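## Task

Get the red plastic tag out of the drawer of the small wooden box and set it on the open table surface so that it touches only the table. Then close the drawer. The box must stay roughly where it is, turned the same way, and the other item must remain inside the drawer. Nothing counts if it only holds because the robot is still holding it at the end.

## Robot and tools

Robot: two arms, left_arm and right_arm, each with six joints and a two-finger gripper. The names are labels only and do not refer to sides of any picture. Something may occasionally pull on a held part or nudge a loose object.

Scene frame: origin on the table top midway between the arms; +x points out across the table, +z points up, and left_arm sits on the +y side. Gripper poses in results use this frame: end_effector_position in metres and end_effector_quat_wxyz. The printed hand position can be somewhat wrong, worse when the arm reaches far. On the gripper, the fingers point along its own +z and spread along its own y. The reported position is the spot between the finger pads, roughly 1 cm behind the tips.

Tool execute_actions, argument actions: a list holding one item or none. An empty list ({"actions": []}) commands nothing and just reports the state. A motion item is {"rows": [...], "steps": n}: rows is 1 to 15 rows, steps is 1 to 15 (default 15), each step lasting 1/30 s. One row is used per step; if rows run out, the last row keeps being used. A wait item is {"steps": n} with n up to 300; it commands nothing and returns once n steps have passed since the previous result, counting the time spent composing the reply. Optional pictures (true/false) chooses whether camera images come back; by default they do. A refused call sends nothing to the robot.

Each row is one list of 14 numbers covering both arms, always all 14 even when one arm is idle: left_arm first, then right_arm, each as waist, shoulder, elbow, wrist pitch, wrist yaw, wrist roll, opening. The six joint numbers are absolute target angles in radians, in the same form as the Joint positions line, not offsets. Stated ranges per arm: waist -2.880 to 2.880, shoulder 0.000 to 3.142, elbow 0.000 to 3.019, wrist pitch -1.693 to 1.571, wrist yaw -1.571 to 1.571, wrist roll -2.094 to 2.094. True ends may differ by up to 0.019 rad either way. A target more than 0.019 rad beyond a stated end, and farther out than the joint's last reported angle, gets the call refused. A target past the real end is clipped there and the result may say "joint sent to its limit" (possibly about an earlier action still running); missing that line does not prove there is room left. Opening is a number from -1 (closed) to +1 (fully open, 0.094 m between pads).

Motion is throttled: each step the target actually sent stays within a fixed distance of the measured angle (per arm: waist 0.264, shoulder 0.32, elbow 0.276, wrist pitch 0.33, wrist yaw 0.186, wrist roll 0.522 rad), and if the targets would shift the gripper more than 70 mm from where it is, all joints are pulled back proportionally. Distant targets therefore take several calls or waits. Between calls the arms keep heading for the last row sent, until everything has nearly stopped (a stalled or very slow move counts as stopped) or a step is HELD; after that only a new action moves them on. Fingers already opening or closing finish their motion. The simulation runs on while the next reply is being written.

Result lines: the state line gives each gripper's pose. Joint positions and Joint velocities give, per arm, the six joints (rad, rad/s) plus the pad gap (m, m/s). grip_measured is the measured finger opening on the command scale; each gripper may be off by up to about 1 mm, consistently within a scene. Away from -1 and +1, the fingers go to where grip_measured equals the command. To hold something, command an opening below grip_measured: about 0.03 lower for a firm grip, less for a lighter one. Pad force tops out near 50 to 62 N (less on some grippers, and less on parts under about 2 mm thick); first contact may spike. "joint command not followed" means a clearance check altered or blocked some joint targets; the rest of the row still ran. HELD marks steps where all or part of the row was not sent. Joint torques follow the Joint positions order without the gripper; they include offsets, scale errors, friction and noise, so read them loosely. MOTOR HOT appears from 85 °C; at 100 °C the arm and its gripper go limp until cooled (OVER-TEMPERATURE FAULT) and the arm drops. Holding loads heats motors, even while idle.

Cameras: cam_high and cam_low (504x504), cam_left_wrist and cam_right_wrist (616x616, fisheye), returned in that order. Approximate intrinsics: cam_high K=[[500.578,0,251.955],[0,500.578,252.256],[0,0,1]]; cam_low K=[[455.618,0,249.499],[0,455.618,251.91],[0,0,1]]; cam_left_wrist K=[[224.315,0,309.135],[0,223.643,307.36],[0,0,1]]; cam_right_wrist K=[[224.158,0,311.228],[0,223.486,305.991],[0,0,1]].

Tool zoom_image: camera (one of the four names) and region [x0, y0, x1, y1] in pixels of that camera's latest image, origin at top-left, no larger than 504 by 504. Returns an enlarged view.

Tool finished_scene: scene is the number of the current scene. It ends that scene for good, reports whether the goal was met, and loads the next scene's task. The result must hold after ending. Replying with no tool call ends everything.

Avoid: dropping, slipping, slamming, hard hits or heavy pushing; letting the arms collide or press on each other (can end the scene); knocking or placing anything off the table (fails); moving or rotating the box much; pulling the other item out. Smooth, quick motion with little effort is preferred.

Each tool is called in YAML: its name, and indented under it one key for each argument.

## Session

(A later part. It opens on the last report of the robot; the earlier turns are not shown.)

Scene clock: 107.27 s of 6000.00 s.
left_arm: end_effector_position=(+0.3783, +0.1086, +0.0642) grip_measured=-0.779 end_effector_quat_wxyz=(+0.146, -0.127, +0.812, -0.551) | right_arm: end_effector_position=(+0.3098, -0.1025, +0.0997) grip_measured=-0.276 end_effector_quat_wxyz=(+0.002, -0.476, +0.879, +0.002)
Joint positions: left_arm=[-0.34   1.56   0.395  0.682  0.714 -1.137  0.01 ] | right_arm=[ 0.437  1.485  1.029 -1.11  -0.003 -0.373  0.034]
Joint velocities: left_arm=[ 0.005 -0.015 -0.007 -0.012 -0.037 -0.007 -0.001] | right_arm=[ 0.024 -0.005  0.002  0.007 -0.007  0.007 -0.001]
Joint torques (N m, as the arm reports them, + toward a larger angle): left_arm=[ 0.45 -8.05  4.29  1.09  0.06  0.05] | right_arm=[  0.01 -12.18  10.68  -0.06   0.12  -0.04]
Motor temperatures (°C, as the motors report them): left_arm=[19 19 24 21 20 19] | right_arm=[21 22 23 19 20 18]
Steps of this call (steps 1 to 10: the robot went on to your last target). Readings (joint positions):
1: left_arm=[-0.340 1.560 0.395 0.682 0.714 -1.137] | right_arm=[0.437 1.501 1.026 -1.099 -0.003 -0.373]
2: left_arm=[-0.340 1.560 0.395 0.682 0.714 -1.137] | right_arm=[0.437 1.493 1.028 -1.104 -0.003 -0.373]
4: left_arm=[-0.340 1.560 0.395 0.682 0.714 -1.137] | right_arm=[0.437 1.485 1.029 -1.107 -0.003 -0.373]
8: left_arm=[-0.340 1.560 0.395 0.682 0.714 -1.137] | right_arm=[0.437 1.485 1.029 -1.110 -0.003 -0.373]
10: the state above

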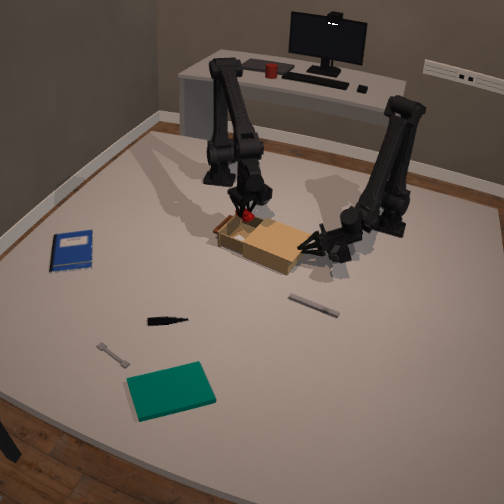

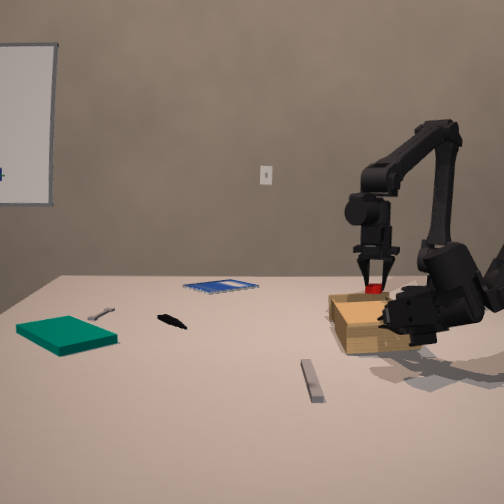

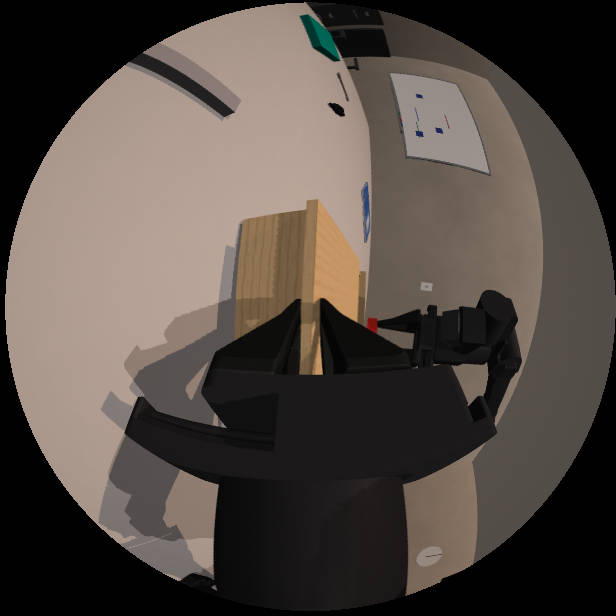

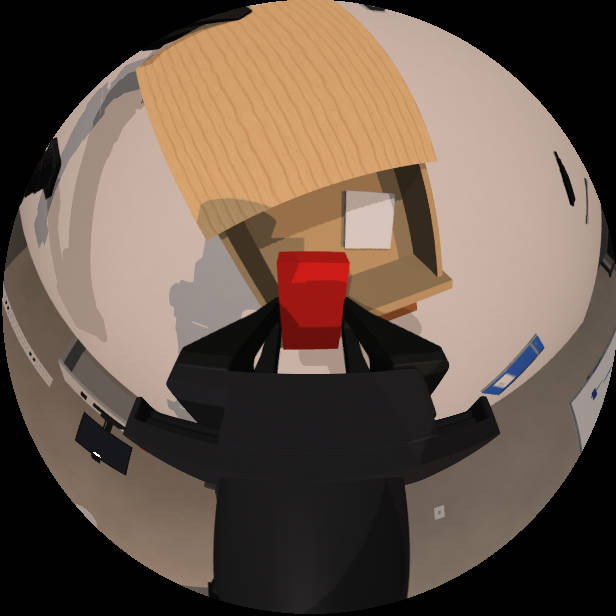

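execute_actions:
  actions:
    - {"rows":[[-0.335,1.565,0.40,0.67,0.71,-1.14,-0.85,0.41,1.48,1.05,-1.11,0,-0.38,-0.31],[-0.335,1.565,0.40,0.67,0.71,-1.14,-0.85,0.37,1.48,1.05,-1.11,0,-0.38,-0.31],[-0.335,1.565,0.40,0.67,0.71,-1.14,-0.85,0.32,1.48,1.05,-1.11,0,-0.38,-0.31],[-0.335,1.565,0.40,0.67,0.71,-1.14,-0.85,0.26,1.48,1.05,-1.11,0,-0.38,-0.31],[-0.335,1.565,0.40,0.67,0.71,-1.14,-0.85,0.2,1.48,1.05,-1.11,0,-0.38,-0.31],[-0.335,1.565,0.40,0.67,0.71,-1.14,-0.85,0.14,1.48,1.05,-1.11,0,-0.38,-0.31],[-0.335,1.565,0.40,0.67,0.71,-1.14,-0.85,0.08,1.48,1.05,-1.11,0,-0.38,-0.31],[-0.335,1.565,0.40,0.67,0.71,-1.14,-0.85,0.02,1.48,1.05,-1.11,0,-0.38,-0.31],[-0.335,1.565,0.40,0.67,0.71,-1.14,-0.85,-0.04,1.48,1.05,-1.11,0,-0.38,-0.31],[-0.335,1.565,0.40,0.67,0.71,-1.14,-0.85,-0.1,1.48,1.05,-1.11,0,-0.38,-0.31],[-0.335,1.565,0.40,0.67,0.71,-1.14,-0.85,-0.16,1.48,1.05,-1.11,0,-0.38,-0.31],[-0.335,1.565,0.40,0.67,0.71,-1.14,-0.85,-0.22,1.48,1.05,-1.11,0,-0.38,-0.31],[-0.335,1.565,0.40,0.67,0.71,-1.14,-0.85,-0.27,1.48,1.05,-1.11,0,-0.38,-0.31],[-0.335,1.565,0.40,0.67,0.71,-1.14,-0.85,-0.31,1.48,1.05,-1.11,0,-0.38,-0.31],[-0.335,1.565,0.40,0.67,0.71,-1.14,-0.85,-0.34,1.48,1.05,-1.11,0,-0.38,-0.31]],"steps":15}
  pictures: false

execute_actions:
  actions:
    - {"rows":[[-0.335,1.565,0.40,0.67,0.71,-1.14,-0.85,-0.36,1.495,1.03,-1.08,0,-0.38,-0.31],[-0.335,1.565,0.40,0.67,0.71,-1.14,-0.85,-0.36,1.505,1.023,-1.065,0,-0.38,-0.31],[-0.335,1.565,0.40,0.67,0.71,-1.14,-0.85,-0.36,1.515,1.017,-1.05,0,-0.38,-0.31],[-0.335,1.565,0.40,0.67,0.71,-1.14,-0.85,-0.36,1.525,1.011,-1.035,0,-0.38,-0.31],[-0.335,1.565,0.40,0.67,0.71,-1.14,-0.85,-0.36,1.535,1.005,-1.02,0,-0.38,-0.31],[-0.335,1.565,0.40,0.67,0.71,-1.14,-0.85,-0.36,1.545,0.999,-1.005,0,-0.38,-0.31],[-0.335,1.565,0.40,0.67,0.71,-1.14,-0.85,-0.36,1.555,0.993,-0.99,0,-0.38,-0.31],[-0.335,1.565,0.40,0.67,0.71,-1.14,-0.85,-0.36,1.565,0.987,-0.975,0,-0.38,-0.31],[-0.335,1.565,0.40,0.67,0.71,-1.14,-0.85,-0.36,1.575,0.981,-0.96,0,-0.38,-0.31],[-0.335,1.565,0.40,0.67,0.71,-1.14,-0.85,-0.36,1.585,0.975,-0.945,0,-0.38,-0.31],[-0.335,1.565,0.40,0.67,0.71,-1.14,-0.85,-0.36,1.593,0.969,-0.93,0,-0.38,-0.31],[-0.335,1.565,0.40,0.67,0.71,-1.14,-0.85,-0.36,1.6,0.964,-0.915,0,-0.38,-0.31],[-0.335,1.565,0.40,0.67,0.71,-1.14,-0.85,-0.36,1.607,0.958,-0.9,0,-0.38,-0.31]],"steps":15}
  pictures: false

execute_actions:
  actions:
    - {"steps":12}

zoom_image:
  camera: "cam_low"
  region: [280,240,420,320]

Scene clock: 112.13 s of 6000.00 s.
left_arm: end_effector_position=(+0.3783, +0.1086, +0.0642) grip_measured=-0.779 end_effector_quat_wxyz=(+0.146, -0.127, +0.812, -0.551) | right_arm: end_effector_position=(+0.3837, -0.3580, +0.0997) grip_measured=-0.276 end_effector_quat_wxyz=(+0.003, -0.158, +0.987, +0.001)
Joint positions: left_arm=[-0.34   1.56   0.395  0.682  0.714 -1.137  0.01 ] | right_arm=[-0.239  1.485  1.029 -1.11  -0.002 -0.374  0.034]
Joint velocities: left_arm=[-0.005 -0.005 -0.007  0.002 -0.037  0.037  0.   ] | right_arm=[-1.851  0.015 -0.022  0.012  0.051  0.051 -0.002]
Joint torques (N m, as the arm reports them, + toward a larger angle): left_arm=[ 0.26 -7.92  4.26  1.07  0.05  0.05] | right_arm=[  1.02 -12.2    8.75   0.65   0.12   0.01]
Motor temperatures (°C, as the motors report them): left_arm=[19 19 24 21 20 19] | right_arm=[21 22 23 19 20 18]
Steps of this call (steps 1 to 30: the robot went on to your last target; steps 31 to 100: nothing new was sent; then 1.03 s passed at rest; steps 101 to 115: all 15 steps of this action). Readings (joint positions):
101: left_arm=[-0.340 1.560 0.395 0.682 0.714 -1.137] | right_arm=[0.436 1.485 1.029 -1.110 -0.003 -0.373]
102: left_arm=[-0.340 1.560 0.395 0.682 0.714 -1.137] | right_arm=[0.431 1.485 1.029 -1.110 -0.003 -0.373]
104: left_arm=[-0.340 1.560 0.395 0.682 0.714 -1.137] | right_arm=[0.393 1.485 1.029 -1.110 -0.004 -0.374]
108: left_arm=[-0.340 1.560 0.395 0.682 0.714 -1.137] | right_arm=[0.201 1.485 1.029 -1.110 -0.004 -0.374]
115: the state above

Scene clock: 112.63 s of 6000.00 s.
left_arm: end_effector_position=(+0.3783, +0.1086, +0.0642) grip_measured=-0.779 end_effector_quat_wxyz=(+0.146, -0.127, +0.812, -0.551) | right_arm: end_effector_position=(+0.3850, -0.4058, +0.0320) grip_measured=-0.276 end_effector_quat_wxyz=(+0.000, -0.101, +0.995, -0.001)
Joint positions: left_arm=[-0.34   1.56   0.395  0.682  0.714 -1.137  0.01 ] | right_arm=[-0.354  1.603  0.96  -0.927  0.001 -0.374  0.034]
Joint velocities: left_arm=[-0.005 -0.005 -0.007  0.002 -0.066 -0.022  0.   ] | right_arm=[-0.015  0.2   -0.115  0.139 -0.051 -0.037  0.   ]
Joint torques (N m, as the arm reports them, + toward a larger angle): left_arm=[ 0.39 -8.15  4.23  1.16  0.04  0.05] | right_arm=[ -0.21 -13.9    6.96   1.47  -0.03  -0.02]
Motor temperatures (°C, as the motors report them): left_arm=[19 19 24 21 20 19] | right_arm=[21 22 23 19 20 18]
Steps of this call (steps 1 to 15: all 15 steps of this action). Readings (joint positions):
1: left_arm=[-0.340 1.560 0.395 0.682 0.714 -1.137] | right_arm=[-0.298 1.485 1.029 -1.107 -0.000 -0.374]
2: left_arm=[-0.340 1.560 0.395 0.682 0.714 -1.137] | right_arm=[-0.349 1.486 1.029 -1.099 0.002 -0.374]
4: left_arm=[-0.340 1.560 0.395 0.682 0.714 -1.137] | right_arm=[-0.410 1.491 1.028 -1.075 0.005 -0.374]
8: left_arm=[-0.340 1.560 0.395 0.682 0.714 -1.137] | right_arm=[-0.396 1.522 1.008 -1.019 0.004 -0.374]
15: the state above

Scene clock: 113.03 s of 6000.00 s.
left_arm: end_effector_position=(+0.3783, +0.1086, +0.0642) grip_measured=-0.779 end_effector_quat_wxyz=(+0.146, -0.127, +0.812, -0.551) | right_arm: end_effector_position=(+0.3838, -0.4057, +0.0269) grip_measured=-0.276 end_effector_quat_wxyz=(-0.002, -0.101, +0.995, -0.000)
Joint positions: left_arm=[-0.34   1.56   0.395  0.682  0.714 -1.137  0.01 ] | right_arm=[-0.355  1.611  0.954 -0.917  0.001 -0.374  0.034]
Joint velocities: left_arm=[-0.005 -0.005  0.002  0.007  0.037 -0.022  0.   ] | right_arm=[-0.005  0.005 -0.002 -0.007 -0.007 -0.022  0.   ]
Joint torques (N m, as the arm reports them, + toward a larger angle): left_arm=[ 0.43 -7.92  4.26  1.13  0.05  0.06] | right_arm=[  0.   -12.54   6.6    1.45  -0.02  -0.02]
Motor temperatures (°C, as the motors report them): left_arm=[19 19 24 21 20 19] | right_arm=[21 22 23 19 20 18]
Steps of this call (steps 1 to 12: the robot went on to your last target). Readings (joint positions):
1: left_arm=[-0.340 1.560 0.395 0.682 0.714 -1.137] | right_arm=[-0.355 1.608 0.957 -0.924 0.001 -0.374]
2: left_arm=[-0.340 1.560 0.395 0.682 0.714 -1.137] | right_arm=[-0.355 1.611 0.955 -0.922 0.001 -0.374]
4: left_arm=[-0.340 1.560 0.395 0.682 0.714 -1.137] | right_arm=[-0.355 1.611 0.954 -0.920 0.001 -0.374]
8: left_arm=[-0.340 1.560 0.395 0.682 0.714 -1.137] | right_arm=[-0.355 1.611 0.954 -0.917 0.001 -0.374]
12: the state above

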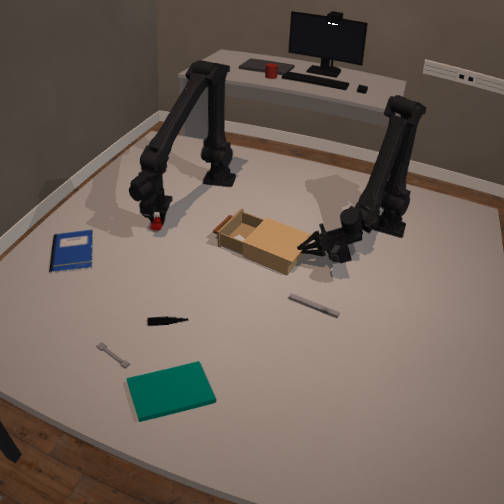

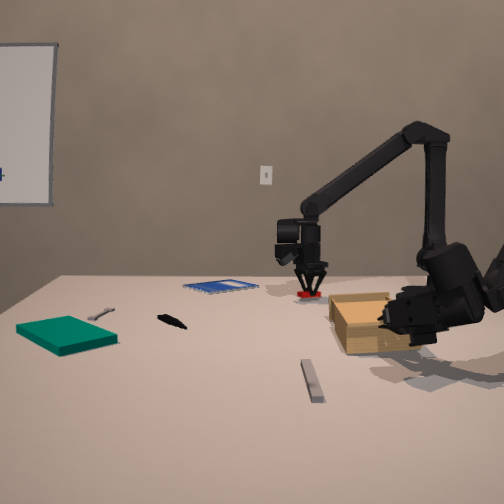

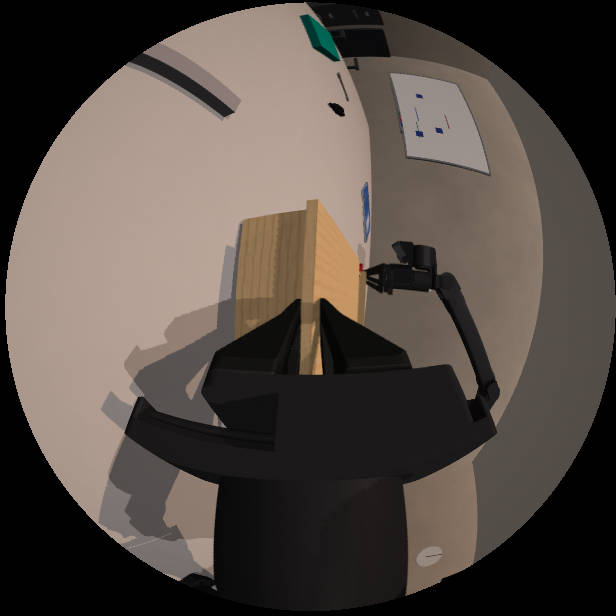

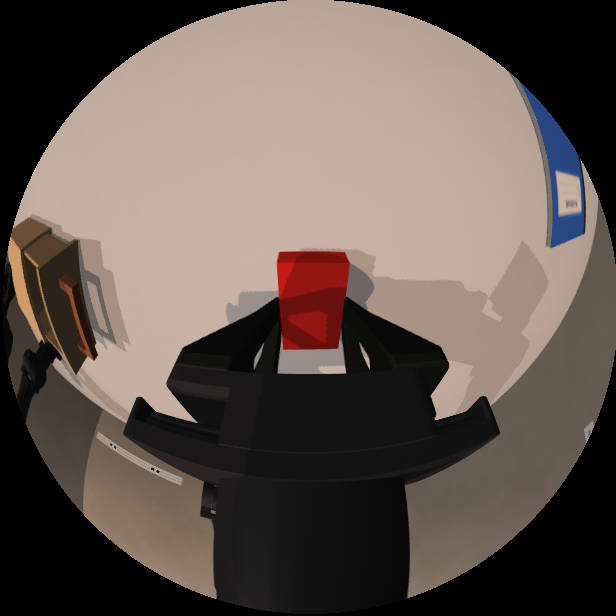

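Region (280, 240, 420, 320) of cam_low's 504x504 image, scaled by 3.600, with more detail than that image has; it fills the top 288 rows of this view, and the rest is white.

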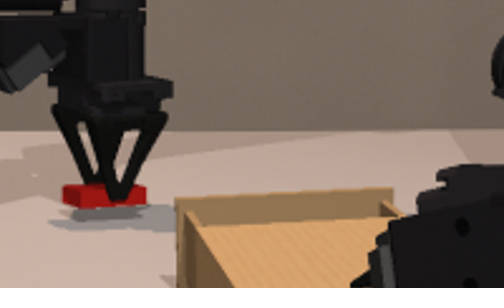

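execute_actions:
  actions:
    - {"rows":[[-0.335,1.565,0.40,0.67,0.71,-1.14,-0.85,-0.36,1.62,0.958,-0.9,0,-0.38,-0.31],[-0.335,1.565,0.40,0.67,0.71,-1.14,-0.85,-0.36,1.628,0.958,-0.9,0,-0.38,-0.31],[-0.335,1.565,0.40,0.67,0.71,-1.14,-0.85,-0.36,1.636,0.958,-0.9,0,-0.38,-0.31],[-0.335,1.565,0.40,0.67,0.71,-1.14,-0.85,-0.36,1.644,0.958,-0.9,0,-0.38,-0.31],[-0.335,1.565,0.40,0.67,0.71,-1.14,-0.85,-0.36,1.652,0.958,-0.89,0,-0.38,-0.31]],"steps":15}

zoom_image:
  camera: "cam_low"
  region: [280,240,420,320]

Scene clock: 115.00 s of 6000.00 s.
left_arm: end_effector_position=(+0.3783, +0.1086, +0.0642) grip_measured=-0.779 end_effector_quat_wxyz=(+0.146, -0.127, +0.812, -0.551) | right_arm: end_effector_position=(+0.3830, -0.4056, +0.0152) grip_measured=-0.276 end_effector_quat_wxyz=(-0.011, -0.101, +0.995, +0.003)
Joint positions: left_arm=[-0.34   1.56   0.395  0.682  0.714 -1.137  0.01 ] | right_arm=[-0.355  1.642  0.954 -0.906  0.001 -0.374  0.034]
Joint velocities: left_arm=[ 0.005 -0.024 -0.017 -0.012 -0.022 -0.037 -0.   ] | right_arm=[-0.005 -0.005  0.002  0.007  0.007  0.022 -0.   ]
Joint torques (N m, as the arm reports them, + toward a larger angle): left_arm=[ 0.52 -7.85  4.23  1.13  0.06  0.07] | right_arm=[  0.12 -12.23   6.3    1.45  -0.02  -0.02]
Motor temperatures (°C, as the motors report them): left_arm=[19 19 24 21 20 19] | right_arm=[21 22 23 19 20 18]
Steps of this call (steps 1 to 30: the robot went on to your last target; steps 31 to 44: nothing new was sent; steps 45 to 59: all 15 steps of this action). Readings (joint positions):
45: left_arm=[-0.340 1.560 0.395 0.682 0.714 -1.137] | right_arm=[-0.355 1.611 0.954 -0.917 0.001 -0.374]
46: left_arm=[-0.340 1.560 0.395 0.682 0.714 -1.137] | right_arm=[-0.355 1.611 0.954 -0.917 0.001 -0.374]
48: left_arm=[-0.340 1.560 0.395 0.682 0.714 -1.137] | right_arm=[-0.355 1.615 0.954 -0.917 0.001 -0.374]
52: left_arm=[-0.340 1.560 0.395 0.682 0.714 -1.137] | right_arm=[-0.355 1.634 0.954 -0.908 0.001 -0.374]
59: the state above

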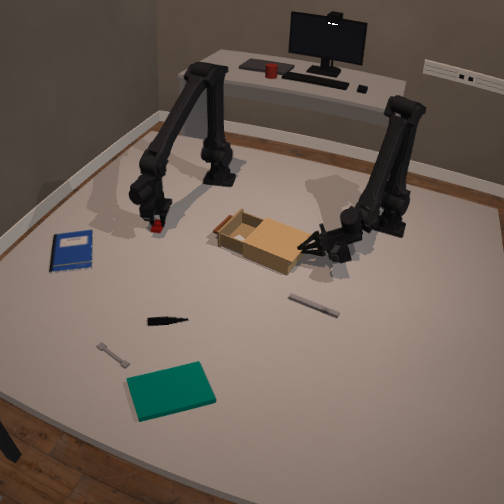

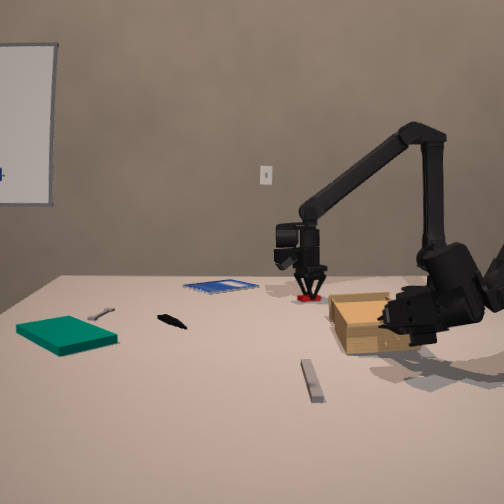

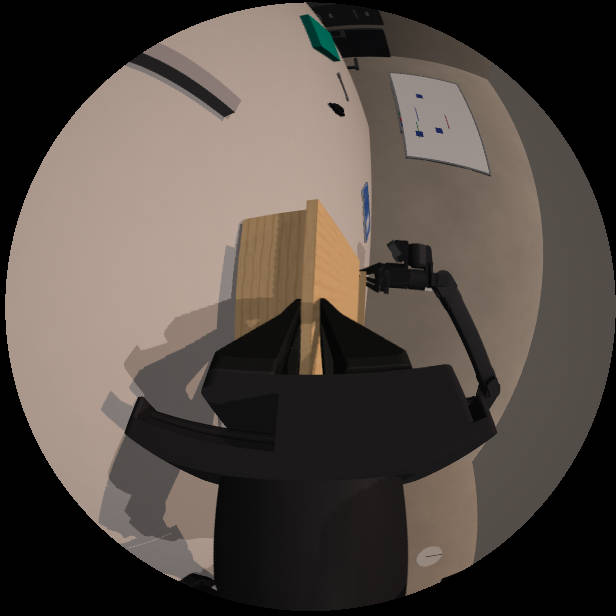

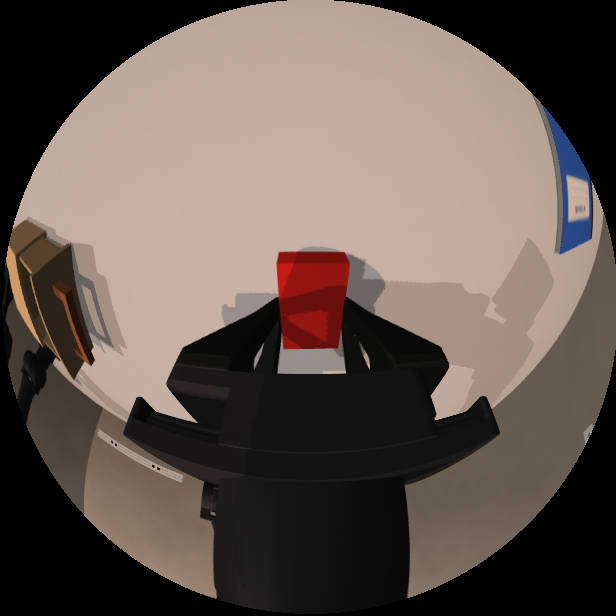

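Region (280, 240, 420, 320) of cam_low's 504x504 image, scaled by 3.600, with more detail than that image has; it fills the top 288 rows of this view, and the rest is white.

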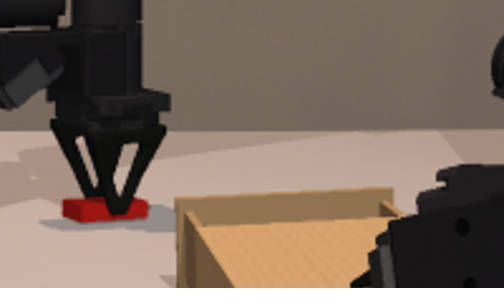

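execute_actions:
  actions:
    - {"rows":[[-0.335,1.565,0.40,0.67,0.71,-1.14,-0.85,-0.36,1.665,0.958,-0.89,0,-0.38,-0.31],[-0.335,1.565,0.40,0.67,0.71,-1.14,-0.85,-0.36,1.665,0.958,-0.89,0,-0.38,-0.31],[-0.335,1.565,0.40,0.67,0.71,-1.14,-0.85,-0.36,1.665,0.958,-0.89,0,-0.38,-0.31],[-0.335,1.565,0.40,0.67,0.71,-1.14,-0.85,-0.36,1.665,0.958,-0.89,0,-0.38,-0.31],[-0.335,1.565,0.40,0.67,0.71,-1.14,-0.85,-0.36,1.665,0.958,-0.89,0,-0.38,-0.31],[-0.335,1.565,0.40,0.67,0.71,-1.14,-0.85,-0.36,1.66,0.958,-0.89,0,-0.38,-0.2],[-0.335,1.565,0.40,0.67,0.71,-1.14,-0.85,-0.36,1.655,0.958,-0.89,0,-0.38,0.0],[-0.335,1.565,0.40,0.67,0.71,-1.14,-0.85,-0.36,1.65,0.958,-0.89,0,-0.38,0.0],[-0.335,1.565,0.40,0.67,0.71,-1.14,-0.85,-0.36,1.65,0.958,-0.89,0,-0.38,0.0],[-0.335,1.565,0.40,0.67,0.71,-1.14,-0.85,-0.36,1.62,0.958,-0.9,0,-0.38,0.0],[-0.335,1.565,0.40,0.67,0.71,-1.14,-0.85,-0.36,1.59,0.958,-0.91,0,-0.38,0.0],[-0.335,1.565,0.40,0.67,0.71,-1.14,-0.85,-0.36,1.56,0.958,-0.92,0,-0.38,0.0],[-0.335,1.565,0.40,0.67,0.71,-1.14,-0.85,-0.36,1.53,0.958,-0.93,0,-0.38,0.0],[-0.335,1.565,0.40,0.67,0.71,-1.14,-0.85,-0.36,1.49,0.958,-0.93,0,-0.38,0.0],[-0.335,1.565,0.40,0.67,0.71,-1.14,-0.85,-0.36,1.45,0.958,-0.93,0,-0.38,0.0]],"steps":15}
  pictures: false

execute_actions:
  actions:
    - {"rows":[[-0.335,1.565,0.40,0.67,0.71,-1.14,-0.85,-0.35,1.42,0.95,-0.92,0,-0.3,0],[-0.335,1.565,0.40,0.67,0.71,-1.14,-0.85,-0.33,1.39,0.94,-0.91,0,-0.2,0],[-0.335,1.565,0.40,0.67,0.71,-1.14,-0.85,-0.3,1.36,0.93,-0.9,-0.02,-0.1,-0.2],[-0.335,1.565,0.40,0.67,0.71,-1.14,-0.85,-0.26,1.34,0.91,-0.89,-0.05,0,-0.5],[-0.335,1.565,0.40,0.67,0.71,-1.14,-0.85,-0.21,1.32,0.89,-0.88,-0.08,0.1,-0.5],[-0.335,1.565,0.40,0.67,0.71,-1.14,-0.85,-0.16,1.31,0.87,-0.87,-0.11,0.2,-0.5],[-0.335,1.565,0.40,0.67,0.71,-1.14,-0.85,-0.11,1.31,0.85,-0.86,-0.14,0.3,-0.5],[-0.335,1.565,0.40,0.67,0.71,-1.14,-0.85,-0.06,1.31,0.84,-0.85,-0.17,0.4,-0.5],[-0.335,1.565,0.40,0.67,0.71,-1.14,-0.85,-0.01,1.31,0.83,-0.84,-0.2,0.5,-0.5],[-0.335,1.565,0.40,0.67,0.71,-1.14,-0.85,0.04,1.31,0.82,-0.83,-0.22,0.545,-0.5],[-0.335,1.565,0.40,0.67,0.71,-1.14,-0.85,0.08,1.31,0.81,-0.82,-0.22,0.545,-0.5],[-0.335,1.565,0.40,0.67,0.71,-1.14,-0.85,0.11,1.31,0.805,-0.81,-0.22,0.545,-0.5],[-0.335,1.565,0.40,0.67,0.71,-1.14,-0.85,0.13,1.31,0.805,-0.8,-0.22,0.545,-0.5],[-0.335,1.565,0.40,0.67,0.71,-1.14,-0.85,0.14,1.31,0.805,-0.79,-0.22,0.545,-0.5]],"steps":15}
  pictures: false

execute_actions:
  actions:
    - {"rows":[[-0.335,1.565,0.40,0.67,0.71,-1.14,-0.85,0.145,1.31,0.805,-0.78,-0.22,0.545,-0.5],[-0.335,1.565,0.40,0.67,0.71,-1.14,-0.85,0.145,1.31,0.805,-0.775,-0.22,0.545,-0.5],[-0.335,1.565,0.40,0.67,0.71,-1.14,-0.85,0.145,1.31,0.805,-0.775,-0.22,0.545,-0.5],[-0.335,1.565,0.40,0.67,0.71,-1.14,-0.85,0.145,1.32,0.805,-0.775,-0.22,0.545,-0.5],[-0.335,1.565,0.40,0.67,0.71,-1.14,-0.85,0.145,1.34,0.805,-0.775,-0.22,0.545,-0.5],[-0.335,1.565,0.40,0.67,0.71,-1.14,-0.85,0.145,1.36,0.805,-0.775,-0.22,0.545,-0.5],[-0.335,1.565,0.40,0.67,0.71,-1.14,-0.85,0.145,1.38,0.805,-0.775,-0.22,0.545,-0.5],[-0.335,1.565,0.40,0.67,0.71,-1.14,-0.85,0.145,1.40,0.805,-0.775,-0.22,0.545,-0.5],[-0.335,1.565,0.40,0.67,0.71,-1.14,-0.85,0.145,1.415,0.805,-0.775,-0.22,0.545,-0.5]],"steps":15}

Scene clock: 123.10 s of 6000.00 s.
left_arm: end_effector_position=(+0.3783, +0.1086, +0.0642) grip_measured=-0.779 end_effector_quat_wxyz=(+0.146, -0.127, +0.812, -0.551) | right_arm: end_effector_position=(+0.3867, -0.4062, +0.0375) grip_measured=-0.002 end_effector_quat_wxyz=(+0.013, -0.101, +0.995, -0.004)
Joint positions: left_arm=[-0.34   1.56   0.395  0.682  0.714 -1.137  0.01 ] | right_arm=[-0.355  1.582  0.952 -0.913  0.001 -0.374  0.047]
Joint velocities: left_arm=[-0.005 -0.005 -0.007  0.012  0.037  0.051  0.   ] | right_arm=[ 0.005 -0.864 -0.046 -0.046  0.037 -0.037  0.   ]
Joint torques (N m, as the arm reports them, + toward a larger angle): left_arm=[ 0.21 -8.04  4.23  1.16  0.05  0.04] | right_arm=[  0.12 -19.94   7.24  -0.05  -0.03  -0.02]
Motor temperatures (°C, as the motors report them): left_arm=[19 19 24 21 20 19] | right_arm=[21 23 23 19 20 18]
Steps of this call (steps 1 to 15: the robot went on to your last target; steps 16 to 90: nothing new was sent; then 4.60 s passed at rest; steps 91 to 105: all 15 steps of this action). Readings (joint positions):
91: left_arm=[-0.340 1.560 0.395 0.682 0.714 -1.137] | right_arm=[-0.355 1.642 0.954 -0.906 0.001 -0.374]
92: left_arm=[-0.340 1.560 0.395 0.682 0.714 -1.137] | right_arm=[-0.355 1.642 0.954 -0.906 0.001 -0.374]
94: left_arm=[-0.340 1.560 0.395 0.682 0.714 -1.137] | right_arm=[-0.355 1.642 0.954 -0.906 0.001 -0.374]
98: left_arm=[-0.340 1.560 0.395 0.682 0.714 -1.137] | right_arm=[-0.355 1.642 0.954 -0.906 0.001 -0.374]
105: the state above

Scene clock: 123.60 s of 6000.00 s.
left_arm: end_effector_position=(+0.3783, +0.1086, +0.0642) grip_measured=-0.779 end_effector_quat_wxyz=(+0.146, -0.127, +0.812, -0.551) | right_arm: end_effector_position=(+0.3330, -0.1724, +0.0993) grip_measured=-0.498 end_effector_quat_wxyz=(+0.077, +0.025, +0.985, +0.149)
Joint positions: left_arm=[-0.34   1.56   0.395  0.682  0.714 -1.137  0.01 ] | right_arm=[ 0.156  1.301  0.809 -0.823 -0.223  0.419  0.024]
Joint velocities: left_arm=[-0.015 -0.005  0.007 -0.012  0.022  0.066 -0.   ] | right_arm=[ 0.65   0.181 -0.193  0.115 -0.125  0.755  0.   ]
Joint torques (N m, as the arm reports them, + toward a larger angle): left_arm=[ 0.46 -8.06  4.25  1.09  0.05  0.05] | right_arm=[-4.71 -9.64  8.44  2.25  0.08  0.16]
Motor temperatures (°C, as the motors report them): left_arm=[19 19 24 21 20 19] | right_arm=[21 23 23 19 20 18]
Steps of this call (steps 1 to 15: all 15 steps of this action). Readings (joint positions):
1: left_arm=[-0.340 1.560 0.395 0.682 0.714 -1.137] | right_arm=[-0.355 1.550 0.950 -0.913 0.001 -0.365]
2: left_arm=[-0.340 1.560 0.395 0.682 0.714 -1.137] | right_arm=[-0.353 1.510 0.948 -0.913 0.001 -0.337]
4: left_arm=[-0.340 1.560 0.395 0.682 0.714 -1.137] | right_arm=[-0.339 1.423 0.939 -0.911 -0.025 -0.242]
8: left_arm=[-0.340 1.560 0.395 0.682 0.714 -1.137] | right_arm=[-0.192 1.287 0.896 -0.882 -0.135 0.035]
15: the state above

Scene clock: 124.10 s of 6000.00 s.
left_arm: end_effector_position=(+0.3783, +0.1086, +0.0642) grip_measured=-0.779 end_effector_quat_wxyz=(+0.146, -0.127, +0.812, -0.551) | right_arm: end_effector_position=(+0.3311, -0.1768, +0.0535) grip_measured=-0.498 end_effector_quat_wxyz=(+0.024, +0.092, +0.987, +0.132)
Joint positions: left_arm=[-0.34   1.56   0.395  0.682  0.714 -1.137  0.01 ] | right_arm=[ 0.147  1.422  0.799 -0.793 -0.222  0.533  0.024]
Joint velocities: left_arm=[-0.024  0.005 -0.002 -0.007 -0.066 -0.066  0.   ] | right_arm=[-0.015 -0.005 -0.002 -0.002 -0.022  0.095 -0.001]
Joint torques (N m, as the arm reports them, + toward a larger angle): left_arm=[ 0.49 -8.08  4.24  1.06  0.06  0.04] | right_arm=[  0.26 -10.96   7.31   1.89   0.05   0.17]
Motor temperatures (°C, as the motors report them): left_arm=[19 19 24 21 20 19] | right_arm=[21 22 23 19 20 18]
Steps of this call (steps 1 to 15: all 15 steps of this action). Readings (joint positions):
1: left_arm=[-0.340 1.560 0.395 0.682 0.714 -1.137] | right_arm=[0.172 1.306 0.803 -0.818 -0.223 0.442]
2: left_arm=[-0.340 1.560 0.395 0.682 0.714 -1.137] | right_arm=[0.176 1.309 0.800 -0.812 -0.223 0.461]
4: left_arm=[-0.340 1.560 0.395 0.682 0.714 -1.137] | right_arm=[0.169 1.310 0.799 -0.803 -0.223 0.488]
8: left_arm=[-0.340 1.560 0.395 0.682 0.714 -1.137] | right_arm=[0.149 1.335 0.799 -0.794 -0.222 0.517]
15: the state above

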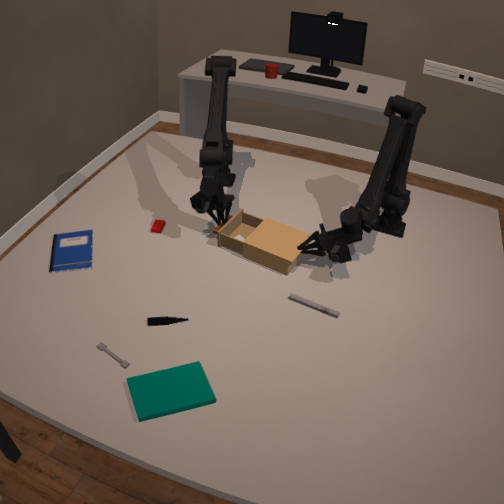

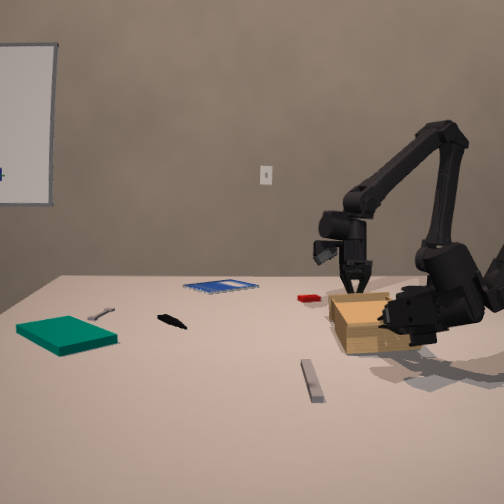

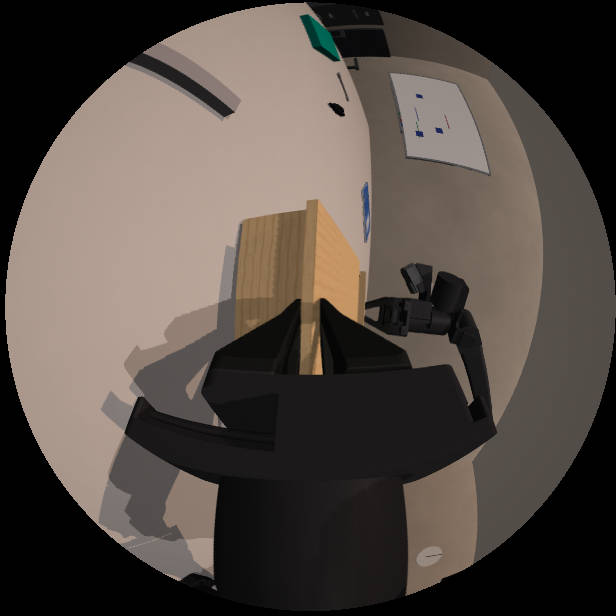

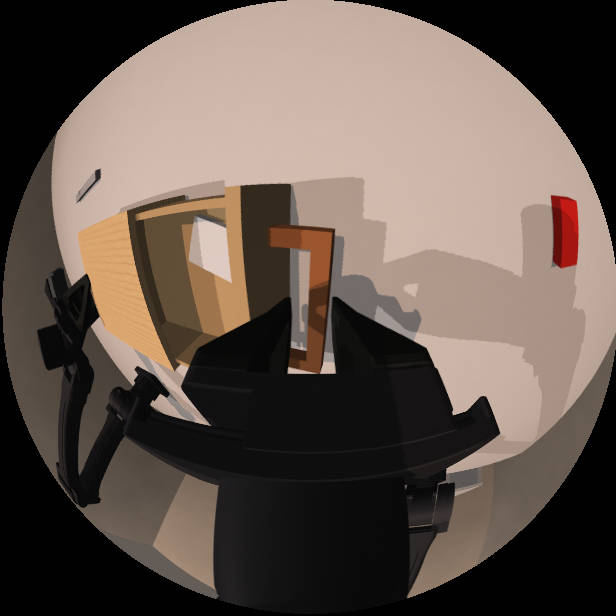

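execute_actions:
  actions:
    - {"rows":[[-0.34,1.565,0.40,0.67,0.71,-1.14,-0.87,0.148,1.435,0.805,-0.775,-0.22,0.545,-0.5],[-0.34,1.565,0.40,0.67,0.71,-1.14,-0.87,0.15,1.45,0.805,-0.775,-0.22,0.545,-0.5],[-0.34,1.565,0.40,0.67,0.71,-1.14,-0.87,0.152,1.465,0.805,-0.775,-0.22,0.545,-0.5],[-0.34,1.565,0.40,0.67,0.71,-1.14,-0.87,0.154,1.478,0.805,-0.775,-0.22,0.545,-0.5],[-0.34,1.565,0.40,0.67,0.71,-1.14,-0.87,0.156,1.49,0.805,-0.775,-0.22,0.545,-0.5],[-0.34,1.565,0.40,0.67,0.71,-1.14,-0.87,0.156,1.49,0.805,-0.775,-0.22,0.545,-0.5],[-0.34,1.565,0.40,0.67,0.71,-1.14,-0.87,0.156,1.49,0.805,-0.775,-0.22,0.545,-0.5],[-0.34,1.565,0.40,0.67,0.71,-1.14,-0.87,0.156,1.49,0.805,-0.775,-0.22,0.545,-0.5],[-0.34,1.565,0.40,0.67,0.71,-1.14,-0.87,0.156,1.49,0.805,-0.775,-0.22,0.545,-0.5],[-0.34,1.565,0.40,0.67,0.71,-1.14,-0.87,0.156,1.49,0.805,-0.775,-0.22,0.545,-0.65],[-0.34,1.565,0.40,0.67,0.71,-1.14,-0.87,0.156,1.49,0.805,-0.775,-0.22,0.545,-0.75],[-0.34,1.565,0.40,0.67,0.71,-1.14,-0.87,0.156,1.49,0.805,-0.775,-0.22,0.545,-0.83]],"steps":15}
  pictures: false

execute_actions:
  actions:
    - {"rows":[[-0.35,1.565,0.40,0.67,0.72,-1.14,-0.87,0.17,1.5,0.83,-0.79,-0.225,0.55,-0.83],[-0.36,1.565,0.40,0.67,0.725,-1.14,-0.87,0.185,1.505,0.85,-0.795,-0.23,0.555,-0.83],[-0.37,1.565,0.40,0.67,0.73,-1.14,-0.87,0.198,1.51,0.865,-0.8,-0.235,0.56,-0.83],[-0.375,1.565,0.40,0.67,0.735,-1.14,-0.87,0.208,1.515,0.873,-0.8,-0.24,0.565,-0.83],[-0.38,1.565,0.40,0.67,0.74,-1.14,-0.87,0.215,1.52,0.88,-0.8,-0.24,0.572,-0.83],[-0.38,1.565,0.40,0.67,0.74,-1.14,-0.87,0.222,1.525,0.886,-0.801,-0.24,0.579,-0.83],[-0.38,1.565,0.40,0.67,0.74,-1.14,-0.87,0.229,1.53,0.892,-0.802,-0.24,0.586,-0.83],[-0.38,1.565,0.40,0.67,0.74,-1.14,-0.87,0.236,1.535,0.898,-0.803,-0.24,0.593,-0.83],[-0.38,1.565,0.40,0.67,0.74,-1.14,-0.87,0.243,1.54,0.904,-0.804,-0.24,0.6,-0.83],[-0.38,1.565,0.40,0.67,0.74,-1.14,-0.87,0.25,1.545,0.91,-0.805,-0.24,0.607,-0.83],[-0.38,1.565,0.40,0.67,0.74,-1.14,-0.87,0.257,1.55,0.916,-0.806,-0.24,0.614,-0.83],[-0.38,1.565,0.40,0.67,0.74,-1.14,-0.87,0.264,1.555,0.922,-0.807,-0.24,0.621,-0.83],[-0.38,1.565,0.40,0.67,0.74,-1.14,-0.87,0.271,1.56,0.928,-0.808,-0.24,0.628,-0.83],[-0.38,1.565,0.40,0.67,0.74,-1.14,-0.87,0.278,1.565,0.934,-0.809,-0.24,0.635,-0.83],[-0.38,1.565,0.40,0.67,0.74,-1.14,-0.87,0.285,1.57,0.941,-0.81,-0.24,0.642,-0.83]],"steps":15}
  pictures: false

execute_actions:
  actions:
    - {"steps":8}

Scene clock: 129.77 s of 6000.00 s.
left_arm: end_effector_position=(+0.3780, +0.1084, +0.0643) grip_measured=-0.779 end_effector_quat_wxyz=(+0.145, -0.127, +0.812, -0.551) | right_arm: end_effector_position=(+0.3256, -0.1766, +0.0300) grip_measured=-0.802 end_effector_quat_wxyz=(-0.005, +0.100, +0.988, +0.120)
Joint positions: left_arm=[-0.34   1.56   0.395  0.682  0.715 -1.137  0.01 ] | right_arm=[ 0.153  1.489  0.799 -0.789 -0.222  0.547  0.009]
Joint velocities: left_arm=[ 0.015  0.005 -0.007 -0.002  0.037  0.095 -0.001] | right_arm=[ 0.005 -0.005 -0.007 -0.002 -0.066  0.051 -0.001]
Joint torques (N m, as the arm reports them, + toward a larger angle): left_arm=[-0.25 -7.95  4.25  1.09 -0.01  0.06] | right_arm=[  0.52 -11.1    7.03   1.51  -0.04  -0.07]
Motor temperatures (°C, as the motors report them): left_arm=[19 19 24 21 20 19] | right_arm=[21 22 23 19 20 18]
Steps of this call (steps 1 to 15: the robot went on to your last target; steps 16 to 90: nothing new was sent; then 2.17 s passed at rest; steps 91 to 105: all 15 steps of this action). Readings (joint positions):
91: left_arm=[-0.340 1.560 0.395 0.682 0.714 -1.137] | right_arm=[0.147 1.422 0.799 -0.792 -0.222 0.537]
92: left_arm=[-0.340 1.560 0.395 0.682 0.714 -1.137] | right_arm=[0.147 1.423 0.799 -0.792 -0.222 0.537]
94: left_arm=[-0.340 1.560 0.395 0.682 0.714 -1.137] | right_arm=[0.147 1.432 0.799 -0.792 -0.222 0.537]
98: left_arm=[-0.340 1.560 0.395 0.682 0.714 -1.137] | right_arm=[0.148 1.474 0.799 -0.792 -0.222 0.537]
105: the state above

Scene clock: 130.27 s of 6000.00 s.
left_arm: end_effector_position=(+0.3771, +0.1075, +0.0671) grip_measured=-0.781 end_effector_quat_wxyz=(+0.147, -0.120, +0.811, -0.554) | right_arm: end_effector_position=(+0.3258, -0.1541, +0.0249) grip_measured=-0.803 end_effector_quat_wxyz=(-0.023, +0.103, +0.989, +0.101)
Joint positions: left_arm=[-0.34   1.554  0.395  0.682  0.724 -1.13   0.01 ] | right_arm=[ 0.217  1.54   0.847 -0.818 -0.2    0.614  0.009]
Joint velocities: left_arm=[ 0.005 -0.015  0.002  0.007 -0.051 -0.022 -0.   ] | right_arm=[ 0.161  0.142  0.149 -0.071 -0.022  0.198  0.001]
Joint torques (N m, as the arm reports them, + toward a larger angle): left_arm=[-3.89 -7.41  4.27  1.11  1.07 -0.04] | right_arm=[ 6.37 -9.93 12.81  1.49 -1.5   0.  ]
Motor temperatures (°C, as the motors report them): left_arm=[19 19 24 21 20 19] | right_arm=[21 22 23 19 20 18]
Steps of this call (steps 1 to 15: all 15 steps of this action). Readings (joint positions):
1: left_arm=[-0.340 1.560 0.395 0.682 0.718 -1.137] | right_arm=[0.153 1.489 0.799 -0.789 -0.221 0.548]
2: left_arm=[-0.340 1.560 0.395 0.682 0.719 -1.137] | right_arm=[0.155 1.489 0.799 -0.789 -0.220 0.550]
4: left_arm=[-0.340 1.560 0.395 0.682 0.720 -1.137] | right_arm=[0.162 1.494 0.800 -0.792 -0.215 0.557]
8: left_arm=[-0.340 1.556 0.395 0.682 0.724 -1.133] | right_arm=[0.174 1.508 0.810 -0.803 -0.207 0.573]
15: the state above

Scene clock: 130.53 s of 6000.00 s.
left_arm: end_effector_position=(+0.3772, +0.1074, +0.0674) grip_measured=-0.782 end_effector_quat_wxyz=(+0.147, -0.119, +0.811, -0.554) | right_arm: end_effector_position=(+0.3280, -0.1454, +0.0260) grip_measured=-0.803 end_effector_quat_wxyz=(-0.024, +0.105, +0.989, +0.103)
Joint positions: left_arm=[-0.34   1.553  0.395  0.682  0.724 -1.128  0.01 ] | right_arm=[ 0.235  1.55   0.862 -0.82  -0.202  0.634  0.009]
Joint velocities: left_arm=[-0.005  0.005 -0.012 -0.002 -0.007 -0.066 -0.001] | right_arm=[ 0.015  0.005  0.027 -0.007 -0.154 -0.007  0.001]
Joint torques (N m, as the arm reports them, + toward a larger angle): left_arm=[-4.09 -7.46  4.27  1.1   1.08 -0.02] | right_arm=[  5.31 -10.22  12.25   1.18  -1.35   0.04]
Motor temperatures (°C, as the motors report them): left_arm=[19 19 24 21 20 19] | right_arm=[21 22 23 19 20 18]
Steps of this call (steps 1 to 8: the robot went on to your last target). Readings (joint positions):
1: left_arm=[-0.340 1.553 0.395 0.682 0.724 -1.129] | right_arm=[0.223 1.544 0.852 -0.819 -0.200 0.619]
2: left_arm=[-0.340 1.553 0.395 0.682 0.724 -1.128] | right_arm=[0.227 1.547 0.855 -0.820 -0.200 0.624]
4: left_arm=[-0.340 1.553 0.395 0.682 0.724 -1.128] | right_arm=[0.232 1.550 0.859 -0.820 -0.200 0.630]
8: the state above

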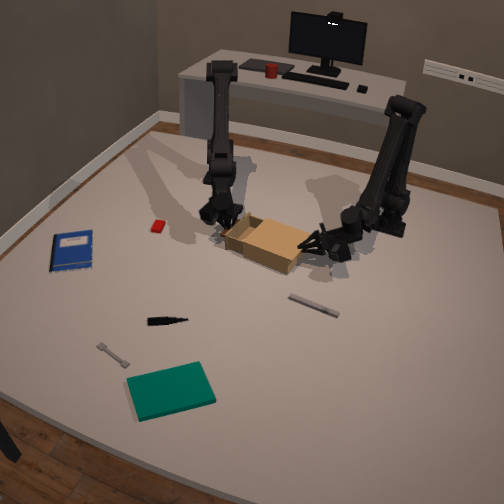

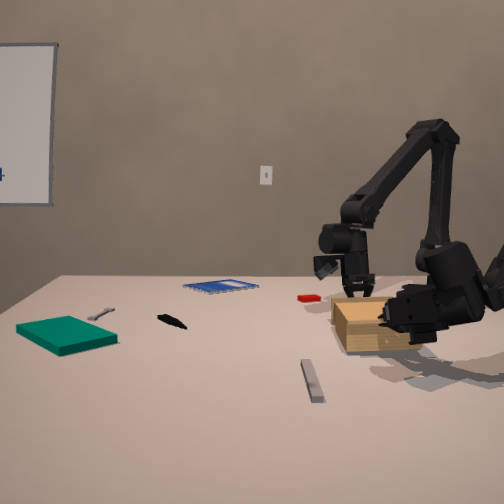

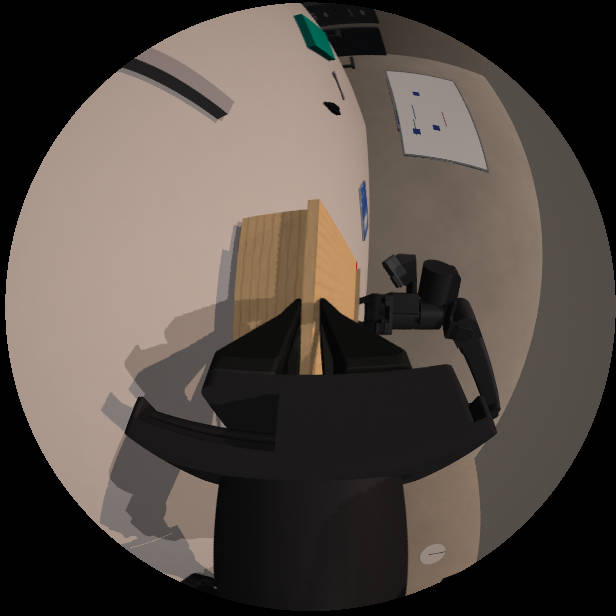

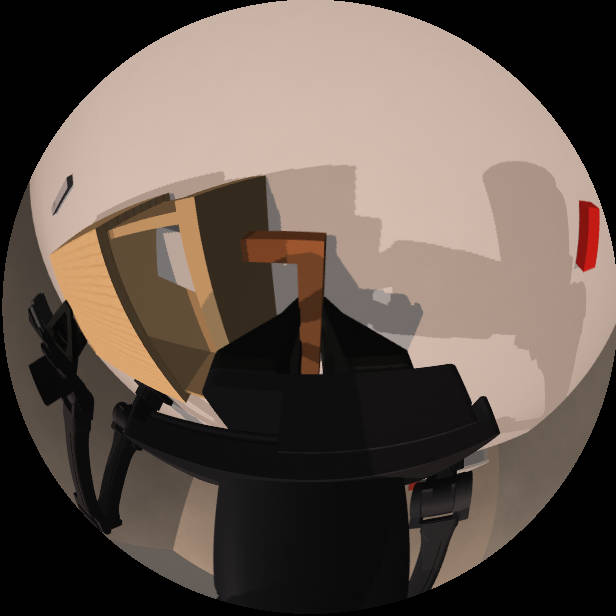

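execute_actions:
  actions:
    - {"rows":[[-0.385,1.57,0.40,0.67,0.74,-1.13,-0.87,0.29,1.555,0.955,-0.79,-0.245,0.645,-0.83],[-0.385,1.57,0.40,0.67,0.74,-1.13,-0.87,0.297,1.556,0.963,-0.79,-0.245,0.65,-0.83],[-0.385,1.57,0.40,0.67,0.74,-1.13,-0.87,0.304,1.561,0.97,-0.79,-0.245,0.655,-0.83],[-0.385,1.57,0.40,0.67,0.74,-1.13,-0.87,0.311,1.566,0.977,-0.791,-0.245,0.66,-0.83],[-0.385,1.57,0.40,0.67,0.74,-1.13,-0.87,0.318,1.571,0.984,-0.792,-0.245,0.665,-0.83],[-0.385,1.57,0.40,0.67,0.74,-1.13,-0.87,0.325,1.576,0.991,-0.793,-0.245,0.67,-0.83],[-0.385,1.57,0.40,0.67,0.74,-1.13,-0.87,0.332,1.581,0.998,-0.794,-0.245,0.675,-0.83],[-0.385,1.57,0.40,0.67,0.74,-1.13,-0.87,0.339,1.586,1.005,-0.795,-0.245,0.68,-0.83],[-0.385,1.57,0.40,0.67,0.74,-1.13,-0.87,0.346,1.591,1.012,-0.796,-0.245,0.686,-0.83],[-0.385,1.57,0.40,0.67,0.74,-1.13,-0.87,0.353,1.596,1.019,-0.797,-0.245,0.692,-0.83],[-0.385,1.57,0.40,0.67,0.74,-1.13,-0.87,0.36,1.601,1.026,-0.798,-0.245,0.698,-0.83],[-0.385,1.57,0.40,0.67,0.74,-1.13,-0.87,0.367,1.606,1.033,-0.799,-0.245,0.704,-0.83],[-0.385,1.57,0.40,0.67,0.74,-1.13,-0.87,0.374,1.611,1.04,-0.8,-0.245,0.71,-0.83],[-0.385,1.57,0.40,0.67,0.74,-1.13,-0.87,0.381,1.616,1.047,-0.801,-0.245,0.716,-0.83],[-0.385,1.57,0.40,0.67,0.74,-1.13,-0.87,0.388,1.621,1.054,-0.802,-0.245,0.722,-0.83]],"steps":15}
  pictures: false

execute_actions:
  actions:
    - {"rows":[[-0.385,1.57,0.40,0.67,0.74,-1.13,-0.87,0.393,1.625,1.059,-0.803,-0.245,0.726,-0.83],[-0.385,1.57,0.40,0.67,0.74,-1.13,-0.87,0.398,1.629,1.064,-0.804,-0.245,0.73,-0.83],[-0.385,1.57,0.40,0.67,0.74,-1.13,-0.87,0.403,1.633,1.069,-0.805,-0.245,0.734,-0.83],[-0.385,1.57,0.40,0.67,0.74,-1.13,-0.87,0.408,1.637,1.074,-0.805,-0.245,0.738,-0.83]],"steps":15}

Scene clock: 135.03 s of 6000.00 s.
left_arm: end_effector_position=(+0.3759, +0.1058, +0.0675) grip_measured=-0.785 end_effector_quat_wxyz=(+0.146, -0.117, +0.811, -0.554) | right_arm: end_effector_position=(+0.3371, -0.0944, +0.0310) grip_measured=-0.803 end_effector_quat_wxyz=(-0.025, +0.097, +0.989, +0.113)
Joint positions: left_arm=[-0.345  1.553  0.395  0.682  0.724 -1.128  0.01 ] | right_arm=[ 0.331  1.607  0.946 -0.82  -0.215  0.718  0.009]
Joint velocities: left_arm=[-0.015 -0.005  0.002  0.002 -0.007  0.022  0.001] | right_arm=[ 0.132  0.083  0.144 -0.002 -0.022  0.168  0.   ]
Joint torques (N m, as the arm reports them, + toward a larger angle): left_arm=[-3.83 -7.2   4.29  1.09  1.04  0.07] | right_arm=[  5.   -12.1   13.86   1.75  -1.11  -0.2 ]
Motor temperatures (°C, as the motors report them): left_arm=[19 19 24 21 20 19] | right_arm=[21 22 24 19 21 18]
Steps of this call (steps 1 to 30: the robot went on to your last target; steps 31 to 100: nothing new was sent; then 0.67 s passed at rest; steps 101 to 115: all 15 steps of this action). Readings (joint positions):
101: left_arm=[-0.340 1.553 0.395 0.682 0.724 -1.128] | right_arm=[0.240 1.554 0.868 -0.820 -0.204 0.638]
102: left_arm=[-0.340 1.553 0.395 0.682 0.724 -1.128] | right_arm=[0.241 1.554 0.870 -0.820 -0.207 0.640]
104: left_arm=[-0.340 1.553 0.395 0.682 0.724 -1.128] | right_arm=[0.250 1.555 0.878 -0.820 -0.214 0.645]
108: left_arm=[-0.345 1.553 0.395 0.682 0.724 -1.128] | right_arm=[0.291 1.573 0.908 -0.820 -0.217 0.672]
115: the state above

Scene clock: 135.53 s of 6000.00 s.
left_arm: end_effector_position=(+0.3767, +0.1066, +0.0673) grip_measured=-0.785 end_effector_quat_wxyz=(+0.148, -0.118, +0.811, -0.553) | right_arm: end_effector_position=(+0.3392, -0.0831, +0.0304) grip_measured=-0.803 end_effector_quat_wxyz=(-0.026, +0.100, +0.989, +0.108)
Joint positions: left_arm=[-0.343  1.553  0.395  0.682  0.721 -1.126  0.01 ] | right_arm=[ 0.355  1.627  0.971 -0.827 -0.205  0.748  0.009]
Joint velocities: left_arm=[-0.005 -0.005  0.002 -0.007  0.022  0.007 -0.001] | right_arm=[-0.015 -0.015  0.002 -0.007  0.022 -0.037 -0.001]
Joint torques (N m, as the arm reports them, + toward a larger angle): left_arm=[-3.95 -6.96  4.29  1.11  1.2   0.04] | right_arm=[  5.59 -12.41  14.23   1.86  -1.47  -0.09]
Motor temperatures (°C, as the motors report them): left_arm=[19 19 24 21 20 19] | right_arm=[21 22 24 19 21 18]
Steps of this call (steps 1 to 15: all 15 steps of this action). Readings (joint positions):
1: left_arm=[-0.345 1.553 0.395 0.682 0.724 -1.128] | right_arm=[0.336 1.611 0.952 -0.820 -0.215 0.723]
2: left_arm=[-0.345 1.553 0.395 0.682 0.724 -1.128] | right_arm=[0.342 1.615 0.957 -0.820 -0.215 0.728]
4: left_arm=[-0.344 1.553 0.395 0.682 0.721 -1.128] | right_arm=[0.353 1.624 0.968 -0.822 -0.208 0.738]
8: left_arm=[-0.343 1.553 0.395 0.682 0.721 -1.126] | right_arm=[0.355 1.627 0.971 -0.827 -0.205 0.747]
15: the state above

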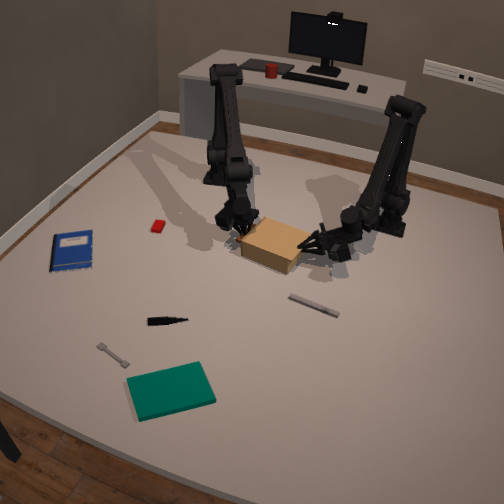

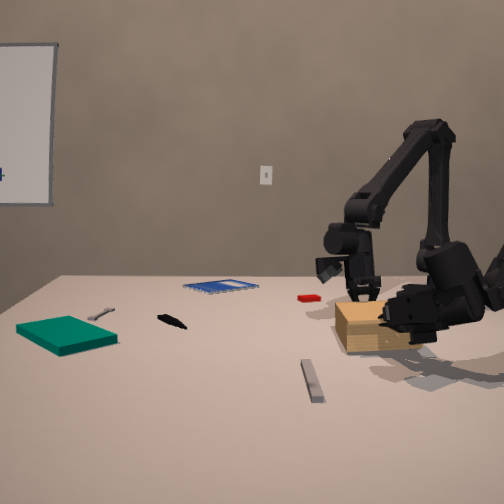

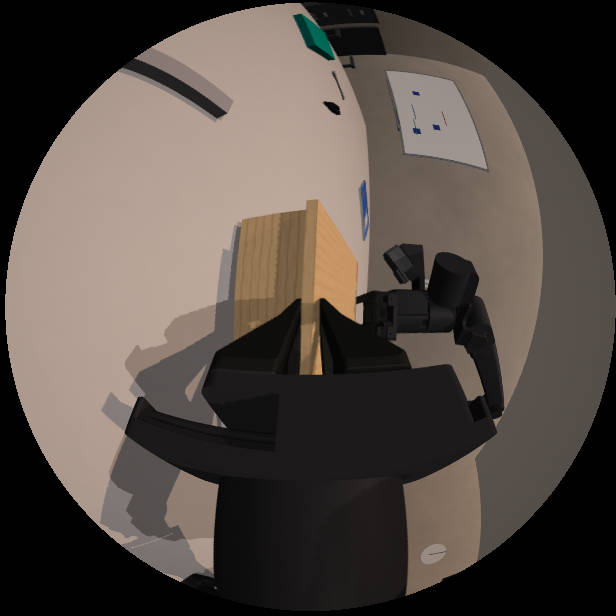

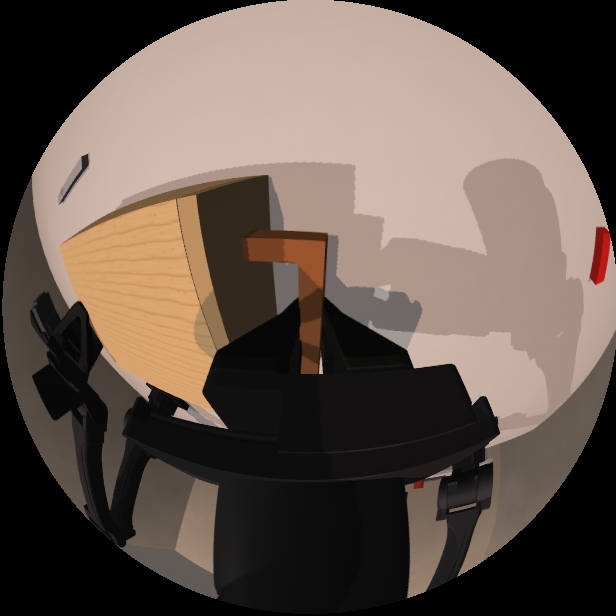

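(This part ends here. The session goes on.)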